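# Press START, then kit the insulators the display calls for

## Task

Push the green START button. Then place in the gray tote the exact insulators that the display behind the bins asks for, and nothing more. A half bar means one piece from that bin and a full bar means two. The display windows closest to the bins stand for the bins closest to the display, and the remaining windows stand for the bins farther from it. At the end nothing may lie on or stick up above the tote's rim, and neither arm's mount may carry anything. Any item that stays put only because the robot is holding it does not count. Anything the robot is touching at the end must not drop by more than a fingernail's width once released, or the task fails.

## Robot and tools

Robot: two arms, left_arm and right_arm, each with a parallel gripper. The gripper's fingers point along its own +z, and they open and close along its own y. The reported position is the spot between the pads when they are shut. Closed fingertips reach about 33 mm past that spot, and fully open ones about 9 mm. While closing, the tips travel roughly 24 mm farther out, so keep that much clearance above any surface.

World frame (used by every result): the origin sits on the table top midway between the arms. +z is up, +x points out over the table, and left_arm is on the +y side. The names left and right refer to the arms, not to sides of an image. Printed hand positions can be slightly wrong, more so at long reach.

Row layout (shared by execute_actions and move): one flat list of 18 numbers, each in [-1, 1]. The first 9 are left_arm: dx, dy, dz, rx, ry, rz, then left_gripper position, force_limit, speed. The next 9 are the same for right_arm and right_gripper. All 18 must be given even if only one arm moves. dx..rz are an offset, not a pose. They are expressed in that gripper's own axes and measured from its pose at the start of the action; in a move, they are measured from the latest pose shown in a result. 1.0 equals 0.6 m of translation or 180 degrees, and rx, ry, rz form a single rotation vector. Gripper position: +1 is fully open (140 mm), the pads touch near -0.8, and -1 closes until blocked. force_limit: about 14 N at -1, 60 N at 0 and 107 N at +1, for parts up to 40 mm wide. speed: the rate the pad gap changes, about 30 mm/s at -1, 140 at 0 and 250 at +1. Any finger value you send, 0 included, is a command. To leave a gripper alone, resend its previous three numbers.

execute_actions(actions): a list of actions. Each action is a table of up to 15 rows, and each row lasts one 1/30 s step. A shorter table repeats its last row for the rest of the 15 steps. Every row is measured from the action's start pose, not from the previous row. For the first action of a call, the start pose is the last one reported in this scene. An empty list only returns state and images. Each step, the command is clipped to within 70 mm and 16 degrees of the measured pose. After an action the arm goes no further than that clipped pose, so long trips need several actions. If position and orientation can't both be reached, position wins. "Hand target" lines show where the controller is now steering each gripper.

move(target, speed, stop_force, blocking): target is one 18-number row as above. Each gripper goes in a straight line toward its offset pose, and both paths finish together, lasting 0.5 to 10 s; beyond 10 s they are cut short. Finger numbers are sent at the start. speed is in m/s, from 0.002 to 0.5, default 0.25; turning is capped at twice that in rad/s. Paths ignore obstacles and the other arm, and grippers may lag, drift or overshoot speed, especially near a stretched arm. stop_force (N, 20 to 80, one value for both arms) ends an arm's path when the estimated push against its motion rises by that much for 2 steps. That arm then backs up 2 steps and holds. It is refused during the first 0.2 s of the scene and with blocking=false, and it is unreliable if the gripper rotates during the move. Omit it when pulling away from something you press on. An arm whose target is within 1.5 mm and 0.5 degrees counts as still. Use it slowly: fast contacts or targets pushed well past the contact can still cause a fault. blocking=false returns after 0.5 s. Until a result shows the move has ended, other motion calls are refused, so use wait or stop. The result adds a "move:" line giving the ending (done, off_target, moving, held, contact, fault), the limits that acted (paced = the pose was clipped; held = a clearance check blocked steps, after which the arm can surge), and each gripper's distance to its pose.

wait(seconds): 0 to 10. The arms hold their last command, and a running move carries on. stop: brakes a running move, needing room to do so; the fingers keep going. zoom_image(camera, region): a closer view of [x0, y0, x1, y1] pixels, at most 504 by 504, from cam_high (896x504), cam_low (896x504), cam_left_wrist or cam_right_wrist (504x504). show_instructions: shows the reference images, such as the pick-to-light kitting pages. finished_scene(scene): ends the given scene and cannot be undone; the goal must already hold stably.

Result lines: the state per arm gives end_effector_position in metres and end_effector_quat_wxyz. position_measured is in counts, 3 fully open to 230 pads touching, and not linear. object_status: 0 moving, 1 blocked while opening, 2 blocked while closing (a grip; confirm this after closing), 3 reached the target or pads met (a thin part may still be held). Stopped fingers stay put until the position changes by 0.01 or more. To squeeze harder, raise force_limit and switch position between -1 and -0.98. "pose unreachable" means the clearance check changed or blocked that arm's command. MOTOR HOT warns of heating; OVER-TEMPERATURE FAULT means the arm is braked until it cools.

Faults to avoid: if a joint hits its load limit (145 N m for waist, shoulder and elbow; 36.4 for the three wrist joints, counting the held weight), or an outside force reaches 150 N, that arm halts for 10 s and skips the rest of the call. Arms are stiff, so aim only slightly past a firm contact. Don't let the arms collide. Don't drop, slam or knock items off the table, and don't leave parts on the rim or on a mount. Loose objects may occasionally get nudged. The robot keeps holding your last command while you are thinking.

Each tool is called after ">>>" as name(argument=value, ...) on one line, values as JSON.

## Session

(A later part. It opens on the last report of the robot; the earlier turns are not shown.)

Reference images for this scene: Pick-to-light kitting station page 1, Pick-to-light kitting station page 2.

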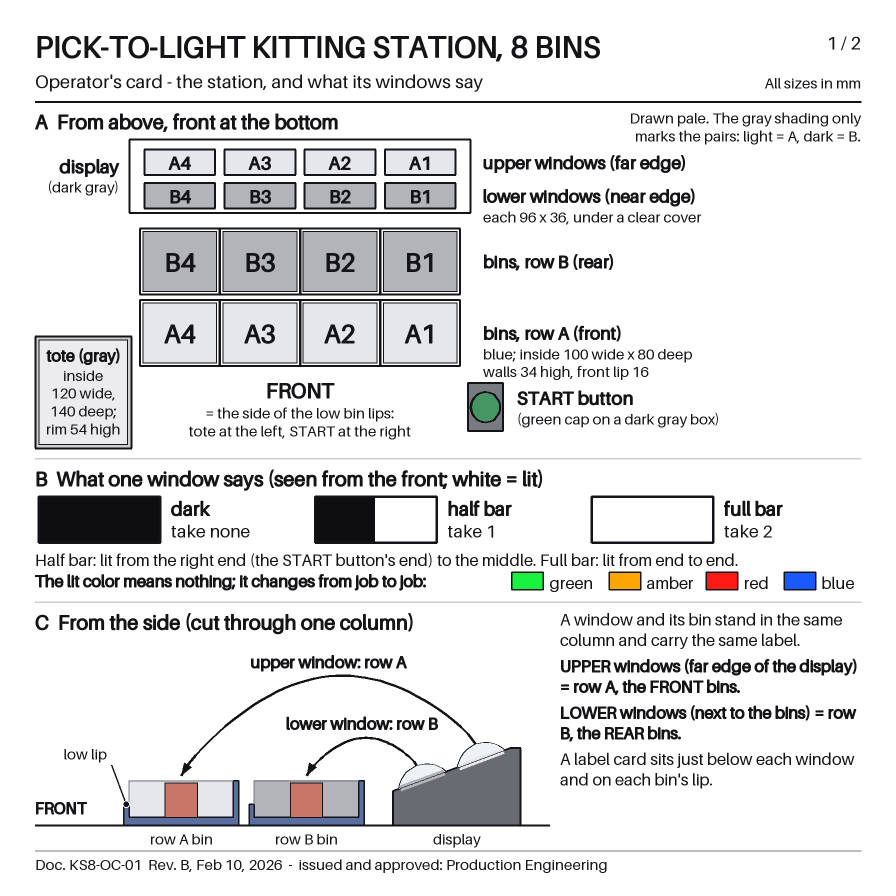

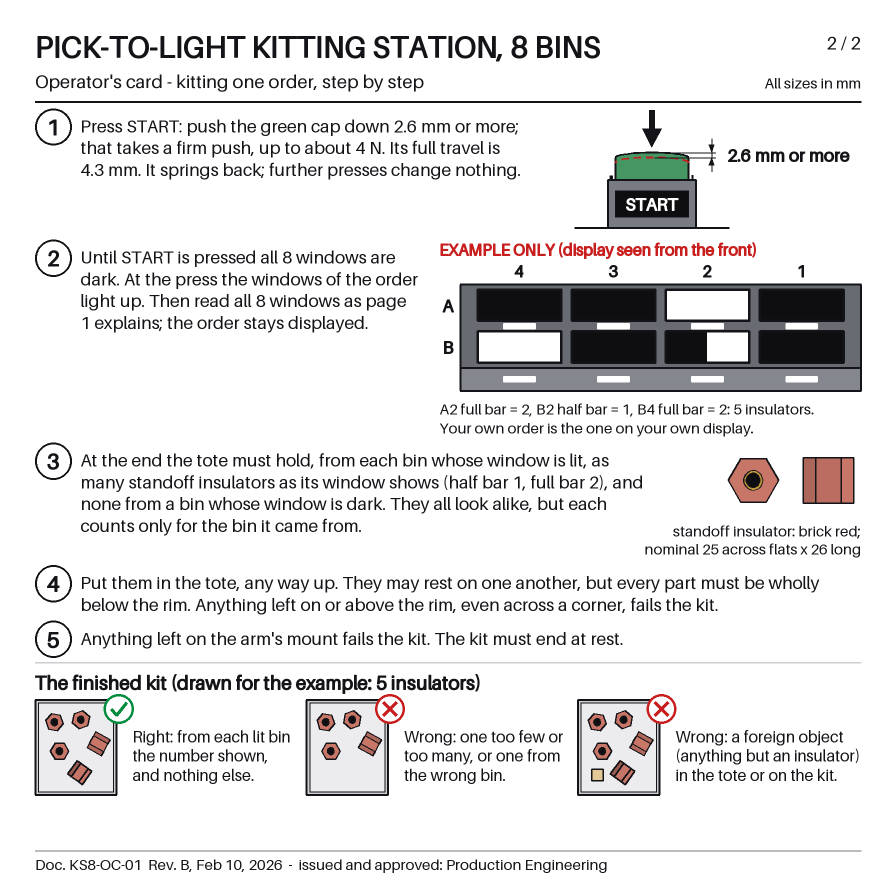

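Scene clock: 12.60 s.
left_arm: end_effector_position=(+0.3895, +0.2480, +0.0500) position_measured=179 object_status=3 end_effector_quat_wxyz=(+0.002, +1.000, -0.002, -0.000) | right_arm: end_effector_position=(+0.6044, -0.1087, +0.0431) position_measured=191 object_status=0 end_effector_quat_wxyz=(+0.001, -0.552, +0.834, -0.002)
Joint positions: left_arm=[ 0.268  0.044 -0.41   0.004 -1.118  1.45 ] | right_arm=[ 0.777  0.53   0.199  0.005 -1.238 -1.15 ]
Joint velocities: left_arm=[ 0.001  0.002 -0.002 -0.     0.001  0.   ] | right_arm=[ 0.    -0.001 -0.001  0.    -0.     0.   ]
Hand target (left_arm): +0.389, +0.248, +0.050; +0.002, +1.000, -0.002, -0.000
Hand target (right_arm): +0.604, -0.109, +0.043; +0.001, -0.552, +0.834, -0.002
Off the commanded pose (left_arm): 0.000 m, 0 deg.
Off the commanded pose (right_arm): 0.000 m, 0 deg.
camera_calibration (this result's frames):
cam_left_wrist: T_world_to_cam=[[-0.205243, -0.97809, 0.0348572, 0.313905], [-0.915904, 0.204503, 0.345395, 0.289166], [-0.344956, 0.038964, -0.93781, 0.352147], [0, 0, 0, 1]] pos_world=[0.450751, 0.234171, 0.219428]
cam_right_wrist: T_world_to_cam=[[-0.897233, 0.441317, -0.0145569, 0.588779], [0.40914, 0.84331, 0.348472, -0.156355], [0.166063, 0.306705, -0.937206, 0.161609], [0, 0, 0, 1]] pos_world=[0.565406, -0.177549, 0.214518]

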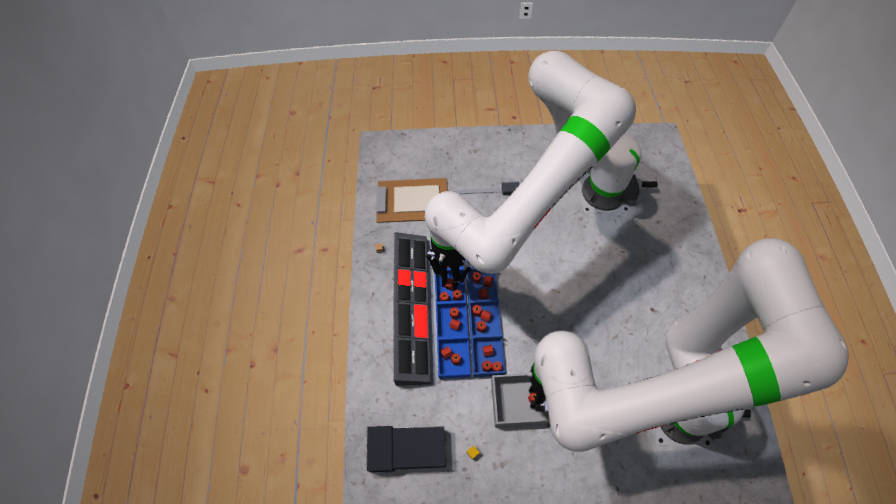

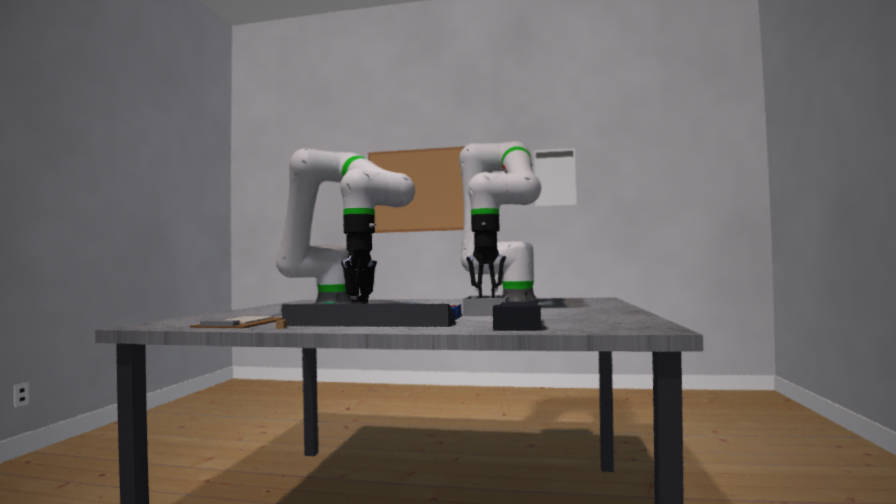

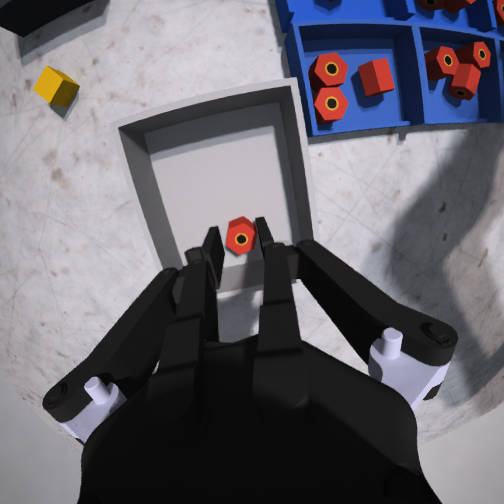

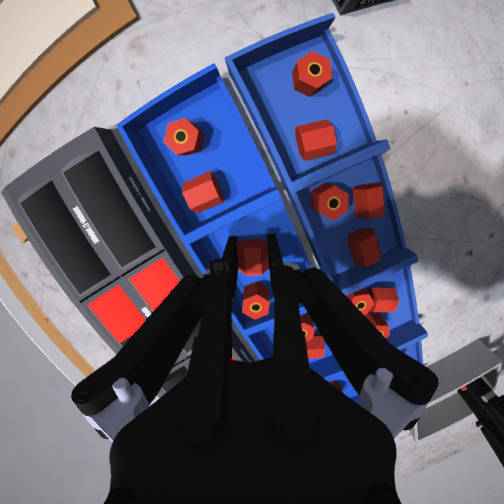

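>>> move(target=[0,0,-0.09,0,0,0,-0.4,-0.4,0,0,0,-0.08,0,0,0,-1,-0.3,-0.6], speed=0.2)

>>> move(target=[-0.15,-0.47,-0.02,0,0,-0.25,-0.4,-0.4,0,-0.383,0.442,-0.037,0,0,-0.128,-1,-0.3,-0.6], speed=0.38)

Scene clock: 13.70 s.
left_arm: end_effector_position=(+0.3893, +0.2480, +0.1041) position_measured=179 object_status=3 end_effector_quat_wxyz=(+0.002, +1.000, -0.002, -0.000) | right_arm: end_effector_position=(+0.6043, -0.1087, +0.0912) position_measured=191 object_status=2 end_effector_quat_wxyz=(+0.001, -0.552, +0.834, -0.002)
Joint positions: left_arm=[ 0.268 -0.01  -0.329  0.004 -1.253  1.45 ] | right_arm=[ 0.777  0.496  0.265  0.005 -1.338 -1.15 ]
Joint velocities: left_arm=[ 0.002 -0.001 -0.001 -0.003 -0.001  0.001] | right_arm=[-0.    -0.001  0.001  0.001 -0.001 -0.   ]
Hand target (left_arm): +0.389, +0.248, +0.104; +0.002, +1.000, -0.002, -0.000
Hand target (right_arm): +0.604, -0.109, +0.091; +0.001, -0.552, +0.834, -0.002
Off the commanded pose (left_arm): 0.000 m, 0 deg.
Off the commanded pose (right_arm): 0.000 m, 0 deg.
move: done
camera_calibration (this result's frames):
cam_left_wrist: T_world_to_cam=[[-0.20549, -0.97803, 0.0350739, 0.312028], [-0.91586, 0.204812, 0.345328, 0.27028], [-0.344925, 0.0388388, -0.937826, 0.402776], [0, 0, 0, 1]] pos_world=[0.450585, 0.234173, 0.273455]
cam_right_wrist: T_world_to_cam=[[-0.897212, 0.441354, -0.0147082, 0.589319], [0.409125, 0.843309, 0.34849, -0.173068], [0.166211, 0.306653, -0.937197, 0.206605], [0, 0, 0, 1]] pos_world=[0.565211, -0.177504, 0.26261]

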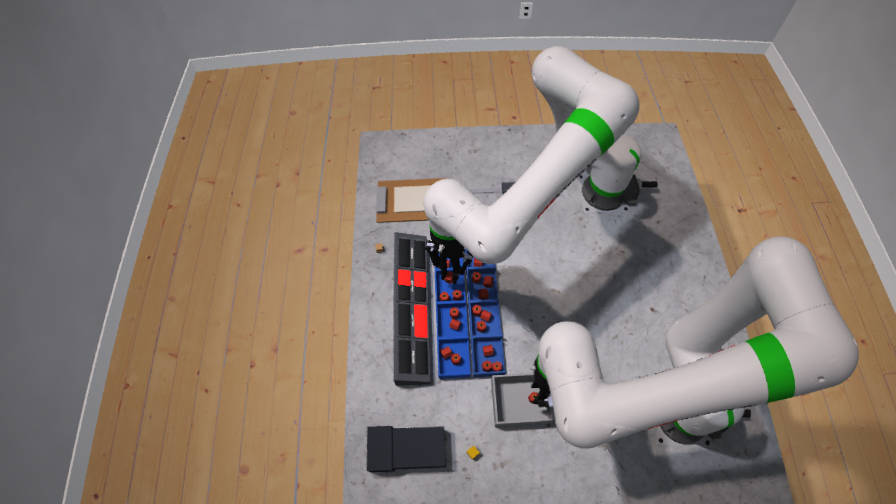

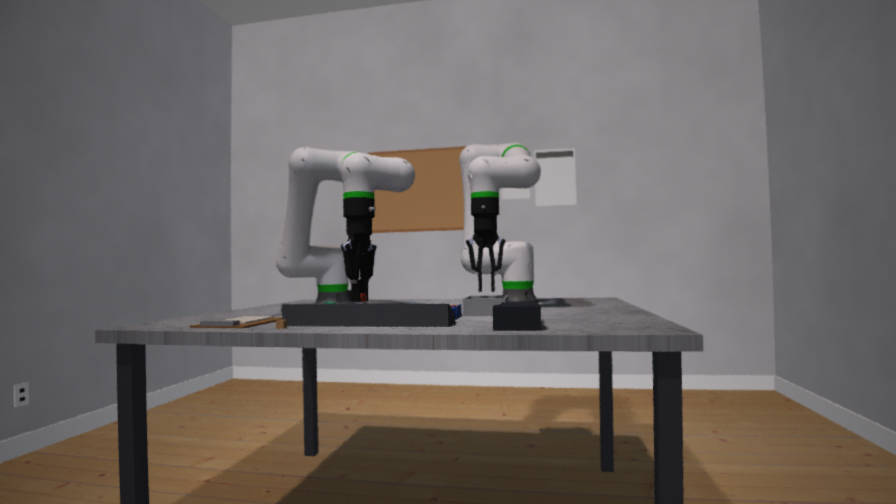

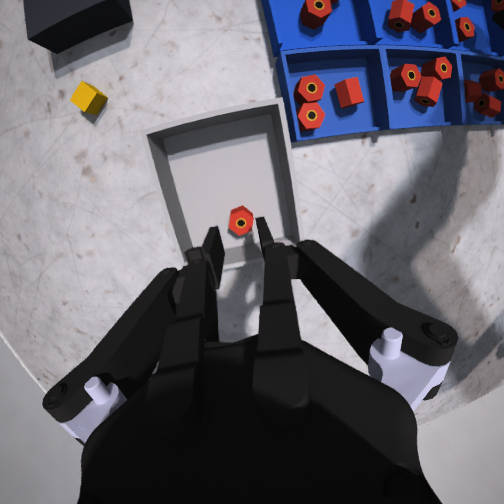

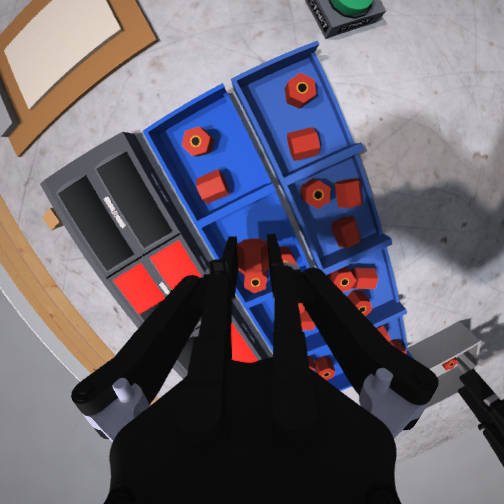

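Scene clock: 15.23 s.
left_arm: end_effector_position=(+0.3019, +0.5301, +0.1154) position_measured=179 object_status=3 end_effector_quat_wxyz=(+0.002, +0.925, +0.381, -0.000) | right_arm: end_effector_position=(+0.4488, +0.2064, +0.1122) position_measured=191 object_status=2 end_effector_quat_wxyz=(-0.001, +0.707, -0.707, +0.001)
Joint positions: left_arm=[ 1.043 -0.124 -0.408  0.003 -1.29   1.462] | right_arm=[ 1.234  0.827  0.84   0.003 -1.584 -1.204]
Joint velocities: left_arm=[ 0.002  0.001 -0.    -0.     0.002 -0.004] | right_arm=[ 0.     0.002  0.001  0.    -0.    -0.001]
Hand target (left_arm): +0.302, +0.530, +0.115; +0.002, +0.925, +0.381, -0.000
Hand target (right_arm): +0.449, +0.206, +0.112; -0.001, +0.707, -0.707, +0.001
Off the commanded pose (left_arm): 0.002 m, 0 deg.
Off the commanded pose (right_arm): 0.001 m, 0 deg.
move: done
camera_calibration (this result's frames):
cam_left_wrist: T_world_to_cam=[[0.546428, -0.836804, 0.0342764, 0.267852], [-0.791802, -0.502841, 0.346701, 0.466032], [-0.272885, -0.216587, -0.937349, 0.485921], [0, 0, 0, 1]] pos_world=[0.355244, 0.563724, 0.284723]
cam_right_wrist: T_world_to_cam=[[-0.9984, 0.0550646, -0.0128509, 0.436006], [0.0471656, 0.936361, 0.347855, -0.239116], [0.0311876, 0.346692, -0.93746, 0.20784], [0, 0, 0, 1]] pos_world=[0.440104, 0.127834, 0.283622]

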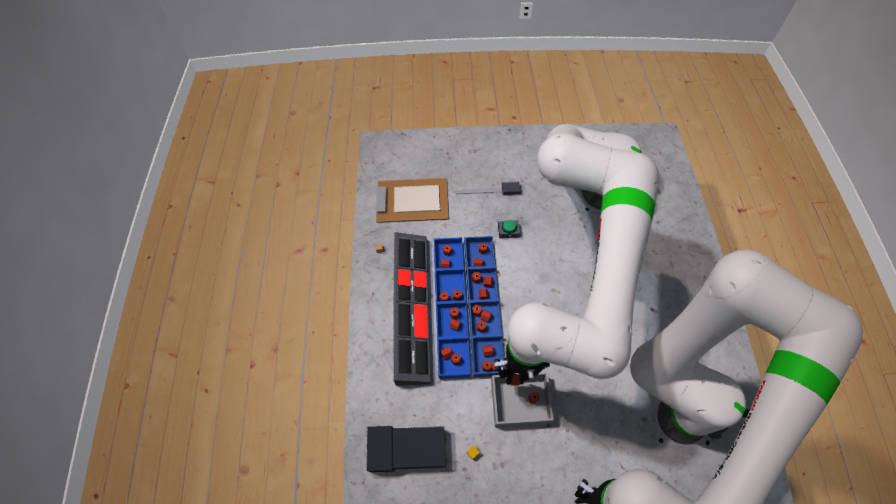

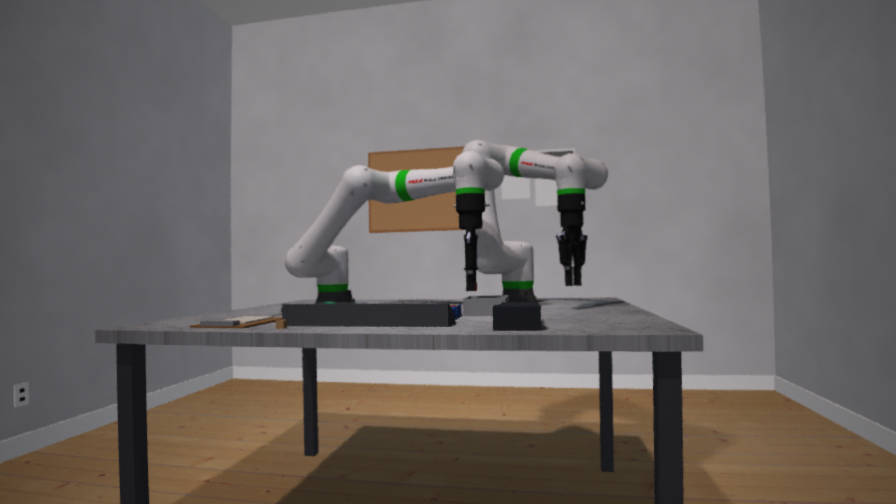

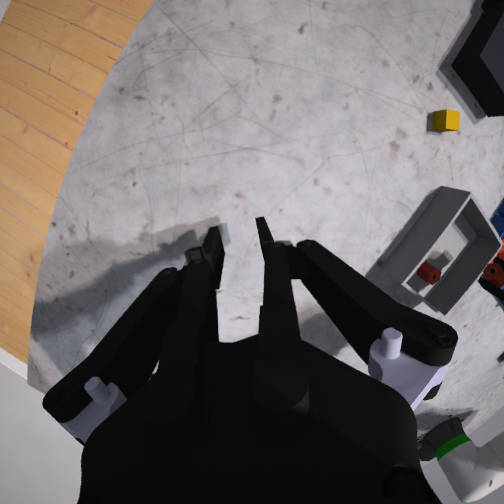

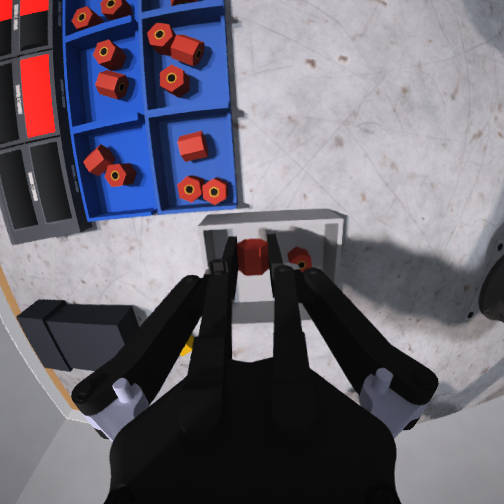

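>>> zoom_image(camera="cam_right_wrist", region=[190, 190, 350, 340])

Region (190, 190, 350, 340) of cam_right_wrist's 504x504 image, scaled by 3.150, with more detail than that image has; it fills the top 472 rows of this view, and the rest is white.

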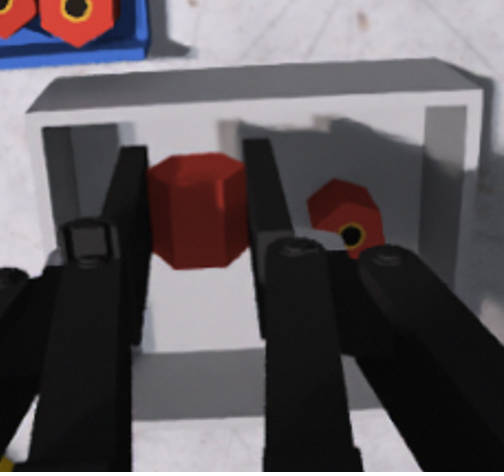

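>>> move(target=[0,0,0,0,0,-0.12,-0.4,-0.4,0,-0.018,0,0.11,0,0,0,-1,-0.3,-0.6], speed=0.2)

>>> execute_actions(actions=[[[0,0,0,0,0,-0.045,-0.4,-0.4,0,0,0,0,0,0,0,-0.38,-0.3,0]]])

>>> move(target=[0,0,0,0,0,-0.086,-0.4,-0.4,0,0,0,-0.092,0,0,0,-0.38,-0.3,0], speed=0.3)

Scene clock: 16.83 s.
left_arm: end_effector_position=(+0.3019, +0.5302, +0.1155) position_measured=179 object_status=3 end_effector_quat_wxyz=(+0.002, +0.837, +0.548, -0.000) | right_arm: end_effector_position=(+0.4489, +0.2171, +0.0461) position_measured=191 object_status=2 end_effector_quat_wxyz=(-0.001, +0.707, -0.707, +0.001)
Joint positions: left_arm=[ 1.043 -0.124 -0.408  0.003 -1.289  1.839] | right_arm=[ 1.239  0.871  0.761  0.003 -1.462 -1.209]
Joint velocities: left_arm=[-0.     0.001 -0.    -0.001  0.     0.   ] | right_arm=[ 0.    -0.001  0.    -0.    -0.    -0.001]
Hand target (left_arm): +0.302, +0.530, +0.115; +0.002, +0.837, +0.548, -0.001
Hand target (right_arm): +0.449, +0.217, +0.046; -0.001, +0.707, -0.707, +0.001
Off the commanded pose (left_arm): 0.000 m, 0 deg.
Off the commanded pose (right_arm): 0.000 m, 0 deg.
move: done
camera_calibration (this result's frames):
cam_left_wrist: T_world_to_cam=[[0.816181, -0.576819, 0.0335835, 0.0486982], [-0.5507, -0.759, 0.347346, 0.529018], [-0.174866, -0.301991, -0.937136, 0.501681], [0, 0, 0, 1]] pos_world=[0.339311, 0.581118, 0.284756]
cam_right_wrist: T_world_to_cam=[[-0.998406, 0.0549818, -0.0127756, 0.434694], [0.0471145, 0.93637, 0.347839, -0.226205], [0.0310875, 0.346683, -0.937467, 0.142204], [0, 0, 0, 1]] pos_world=[0.440238, 0.138611, 0.217548]

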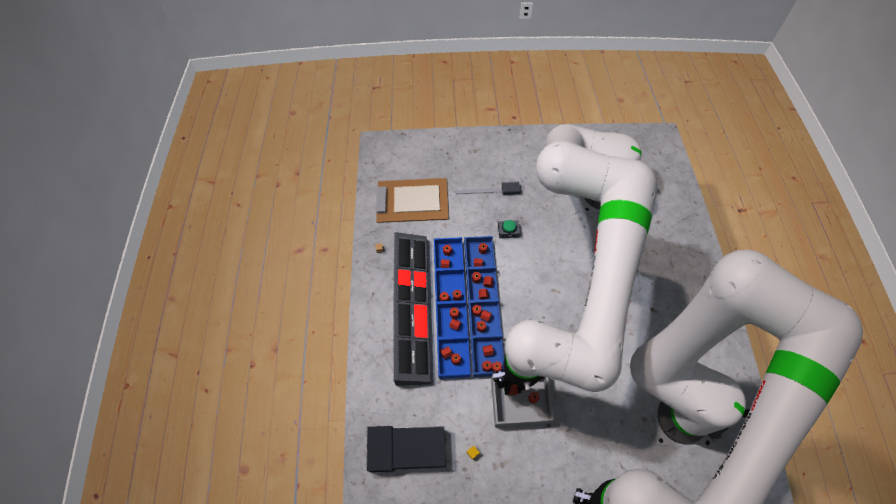

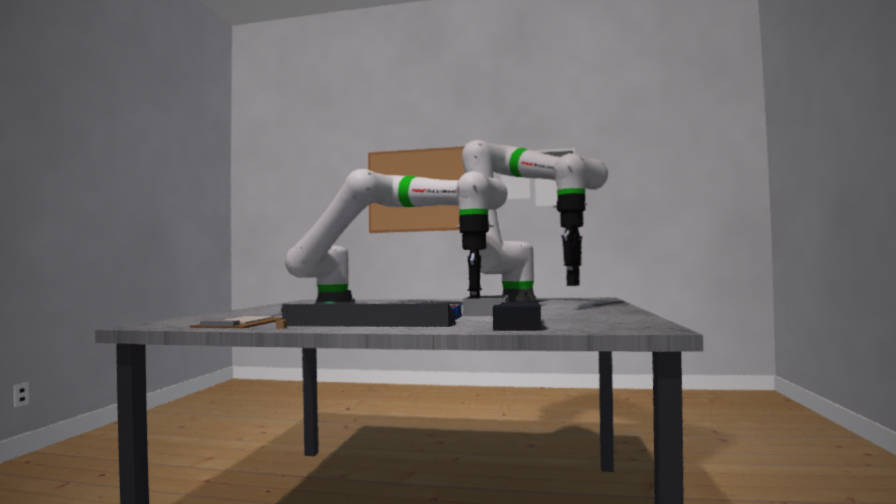

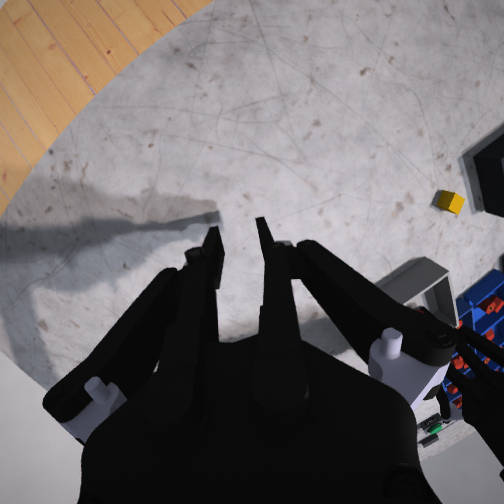

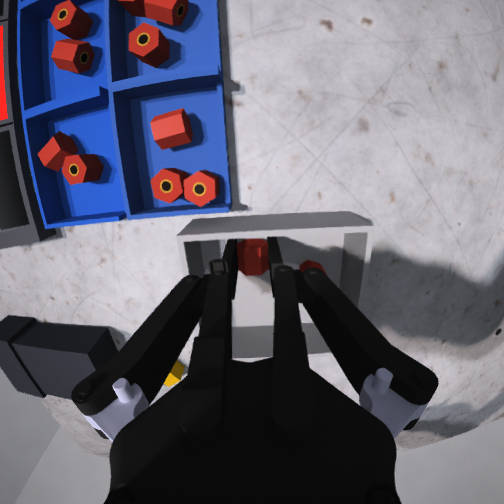

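Scene clock: 17.33 s.
left_arm: end_effector_position=(+0.3019, +0.5302, +0.1155) position_measured=179 object_status=3 end_effector_quat_wxyz=(+0.001, +0.796, +0.605, -0.001) | right_arm: end_effector_position=(+0.4489, +0.2171, +0.0461) position_measured=177 object_status=3 end_effector_quat_wxyz=(-0.001, +0.707, -0.707, +0.001)
Joint positions: left_arm=[ 1.043 -0.125 -0.408  0.003 -1.289  1.98 ] | right_arm=[ 1.239  0.871  0.761  0.003 -1.462 -1.209]
Joint velocities: left_arm=[-0.     0.001  0.001 -0.    -0.001  0.   ] | right_arm=[ 0.     0.001 -0.     0.001 -0.001 -0.   ]
Hand target (left_arm): +0.302, +0.530, +0.115; +0.002, +0.796, +0.605, -0.001
Hand target (right_arm): +0.449, +0.217, +0.046; -0.001, +0.707, -0.707, +0.001
Off the commanded pose (left_arm): 0.000 m, 0 deg.
Off the commanded pose (right_arm): 0.000 m, 0 deg.
camera_calibration (this result's frames):
cam_left_wrist: T_world_to_cam=[[0.889337, -0.45604, 0.0332908, -0.0373793], [-0.438112, -0.829002, 0.347581, 0.532125], [-0.130913, -0.323702, -0.937059, 0.499942], [0, 0, 0, 1]] pos_world=[0.331822, 0.585918, 0.284763]
cam_right_wrist: T_world_to_cam=[[-0.998406, 0.0549818, -0.0127759, 0.434694], [0.0471144, 0.936369, 0.34784, -0.226205], [0.0310878, 0.346683, -0.937467, 0.142204], [0, 0, 0, 1]] pos_world=[0.440238, 0.138611, 0.217548]

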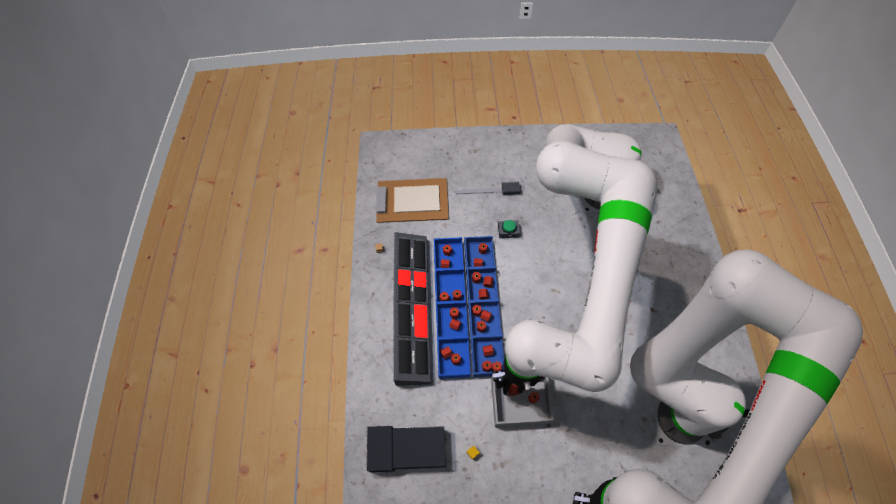

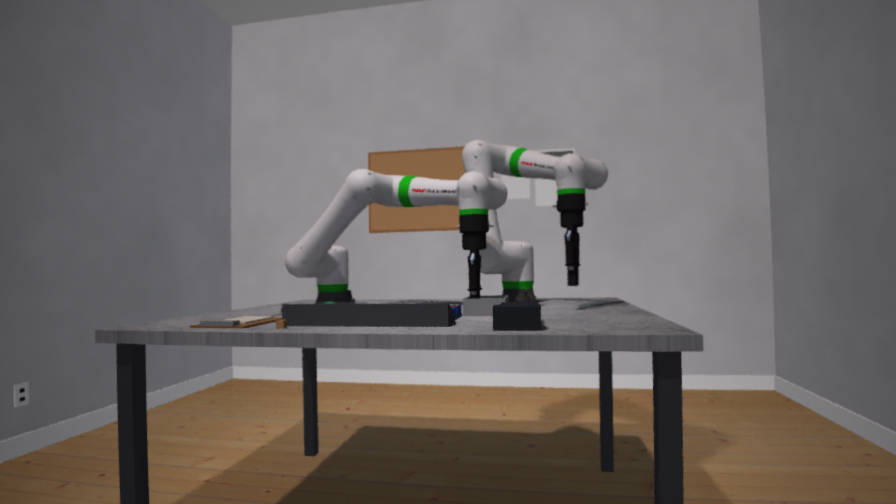

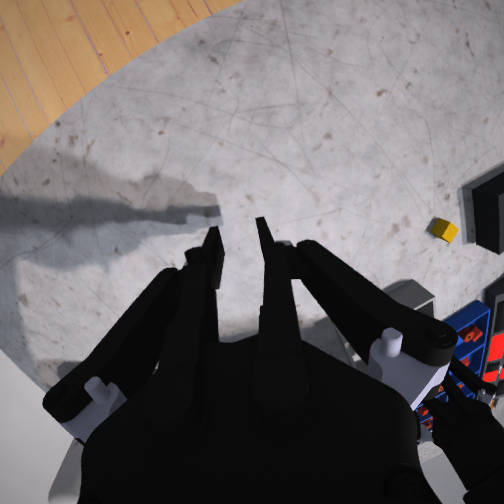

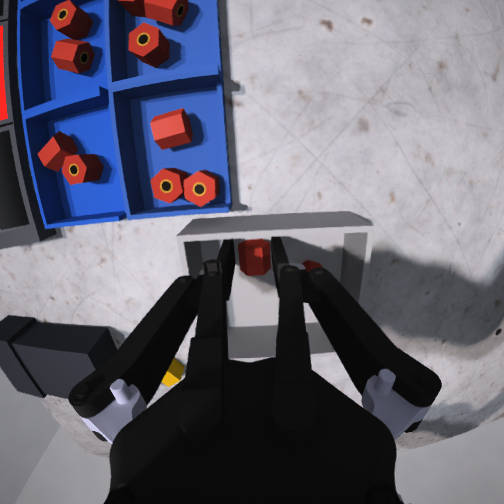

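Scene clock: 18.17 s.
left_arm: end_effector_position=(+0.3019, +0.5303, +0.1156) position_measured=179 object_status=3 end_effector_quat_wxyz=(+0.001, +0.707, +0.707, -0.001) | right_arm: end_effector_position=(+0.4487, +0.2171, +0.1013) position_measured=177 object_status=3 end_effector_quat_wxyz=(-0.001, +0.707, -0.707, +0.001)
Joint positions: left_arm=[ 1.043 -0.125 -0.408  0.003 -1.289  2.25 ] | right_arm=[ 1.239  0.861  0.873  0.003 -1.583 -1.209]
Joint velocities: left_arm=[-0.002  0.002 -0.001 -0.    -0.001  0.001] | right_arm=[ 0.     0.001 -0.    -0.    -0.001  0.   ]
Hand target (left_arm): +0.302, +0.530, +0.116; +0.001, +0.707, +0.707, -0.001
Hand target (right_arm): +0.449, +0.217, +0.101; -0.001, +0.707, -0.707, +0.001
Off the commanded pose (left_arm): 0.000 m, 0 deg.
Off the commanded pose (right_arm): 0.000 m, 0 deg.
move: done
camera_calibration (this result's frames):
cam_left_wrist: T_world_to_cam=[[0.978825, -0.202068, 0.032701, -0.198981], [-0.200681, -0.915807, 0.347886, 0.506452], [-0.040349, -0.347082, -0.936966, 0.485058], [0, 0, 0, 1]] pos_world=[0.315975, 0.59196, 0.284802]
cam_right_wrist: T_world_to_cam=[[-0.998396, 0.0551537, -0.0127935, 0.435191], [0.0472697, 0.936364, 0.347834, -0.245485], [0.0311637, 0.346671, -0.937469, 0.193936], [0, 0, 0, 1]] pos_world=[0.440054, 0.138629, 0.272765]

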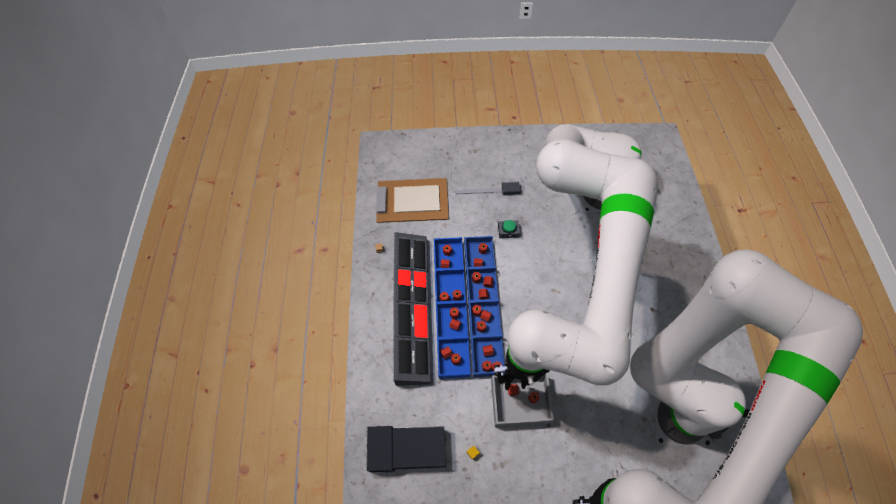

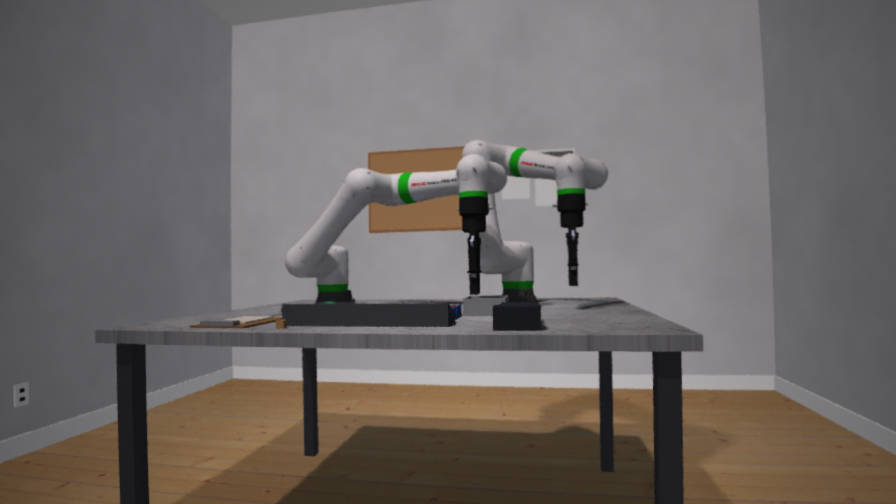

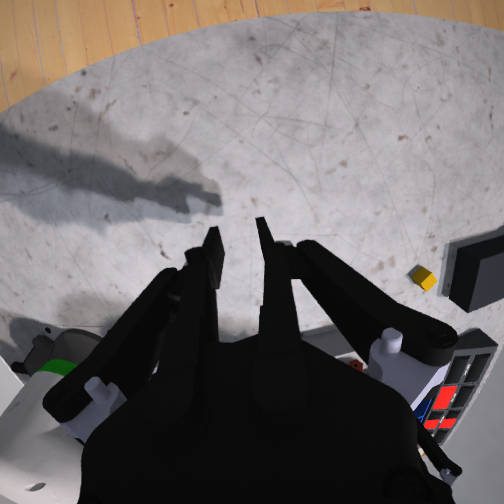

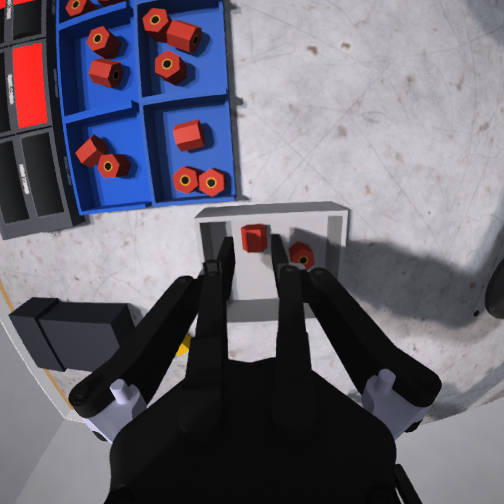

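>>> move(target=[-0.904,0.486,0.05,0,0,0,-0.38,-0.4,0,0.728,-0.033,0,0,0,0,-0.38,-0.3,0], speed=0.45)

>>> zoom_image(camera="cam_left_wrist", region=[175, 160, 305, 290])

Scene clock: 20.50 s.
left_arm: end_effector_position=(+0.5909, -0.0122, +0.0875) position_measured=177 object_status=3 end_effector_quat_wxyz=(+0.001, +0.707, +0.707, -0.002) | right_arm: end_effector_position=(+0.4702, -0.2196, +0.1025) position_measured=177 object_status=3 end_effector_quat_wxyz=(-0.001, +0.707, -0.707, +0.002)
Joint positions: left_arm=[-0.169  0.713  0.592  0.004 -1.45   3.462] | right_arm=[ 0.799  0.071 -0.25   0.005 -1.249 -0.771]
Joint velocities: left_arm=[-0.001  0.002  0.002  0.     0.     0.   ] | right_arm=[ 0.    -0.001 -0.    -0.001 -0.001  0.   ]
Hand target (left_arm): +0.591, -0.012, +0.087; +0.001, +0.707, +0.707, -0.002
Hand target (right_arm): +0.470, -0.220, +0.103; -0.001, +0.707, -0.707, +0.002
Off the commanded pose (left_arm): 0.003 m, 0 deg.
Off the commanded pose (right_arm): 0.002 m, 0 deg.
move: done; limits=paced
camera_calibration (this result's frames):
cam_left_wrist: T_world_to_cam=[[0.978834, -0.202334, 0.0307405, -0.590416], [-0.200214, -0.915597, 0.348708, 0.077081], [-0.0424096, -0.347482, -0.936727, 0.283306], [0, 0, 0, 1]] pos_world=[0.605366, 0.0495575, 0.256651]
cam_right_wrist: T_world_to_cam=[[-0.998391, 0.054908, -0.0141322, 0.480788], [0.0466097, 0.93677, 0.346828, 0.162521], [0.0322823, 0.345611, -0.937822, 0.345116], [0, 0, 0, 1]] pos_world=[0.461298, -0.29792, 0.274085]

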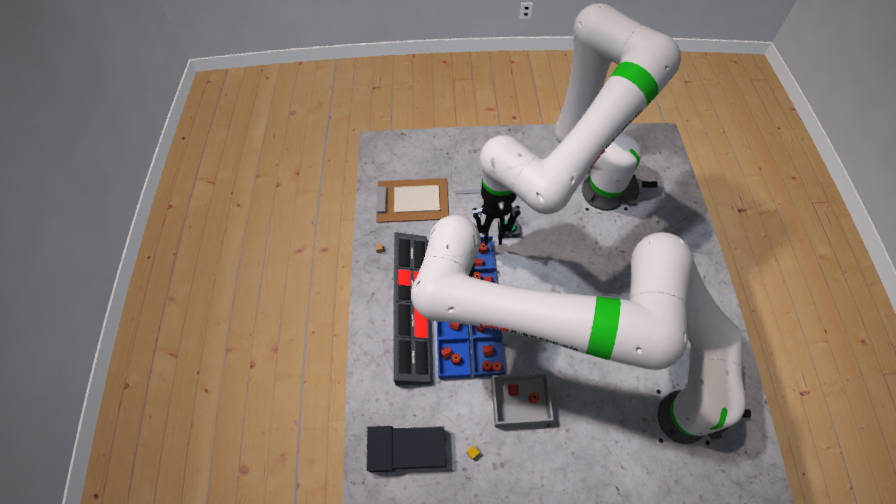

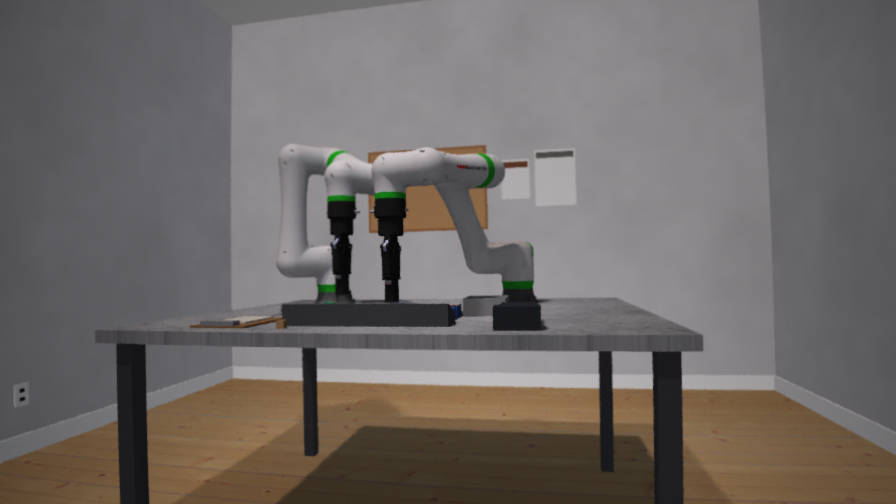

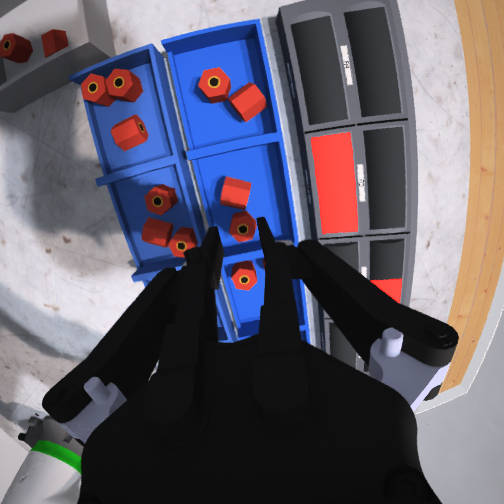

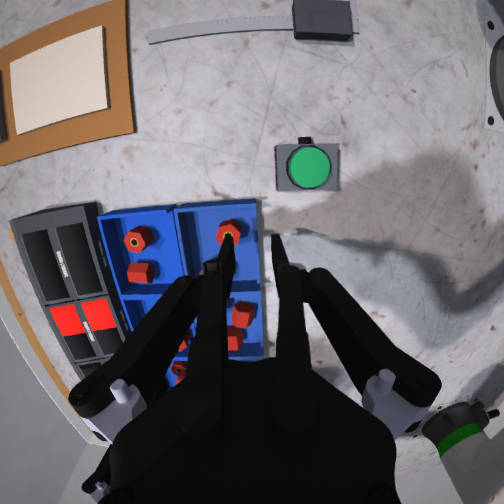

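Region (175, 160, 305, 290) of cam_left_wrist's 504x504 image, scaled by 3.877, with more detail than that image has.

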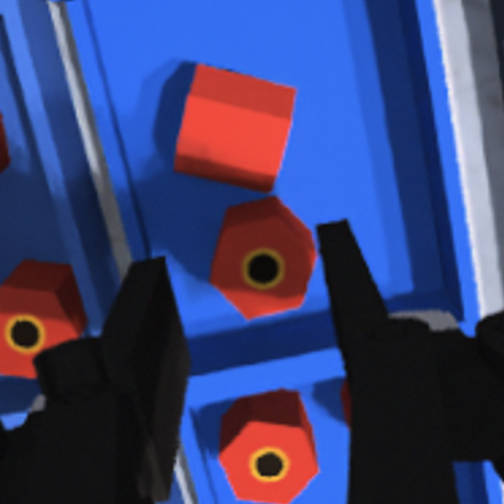

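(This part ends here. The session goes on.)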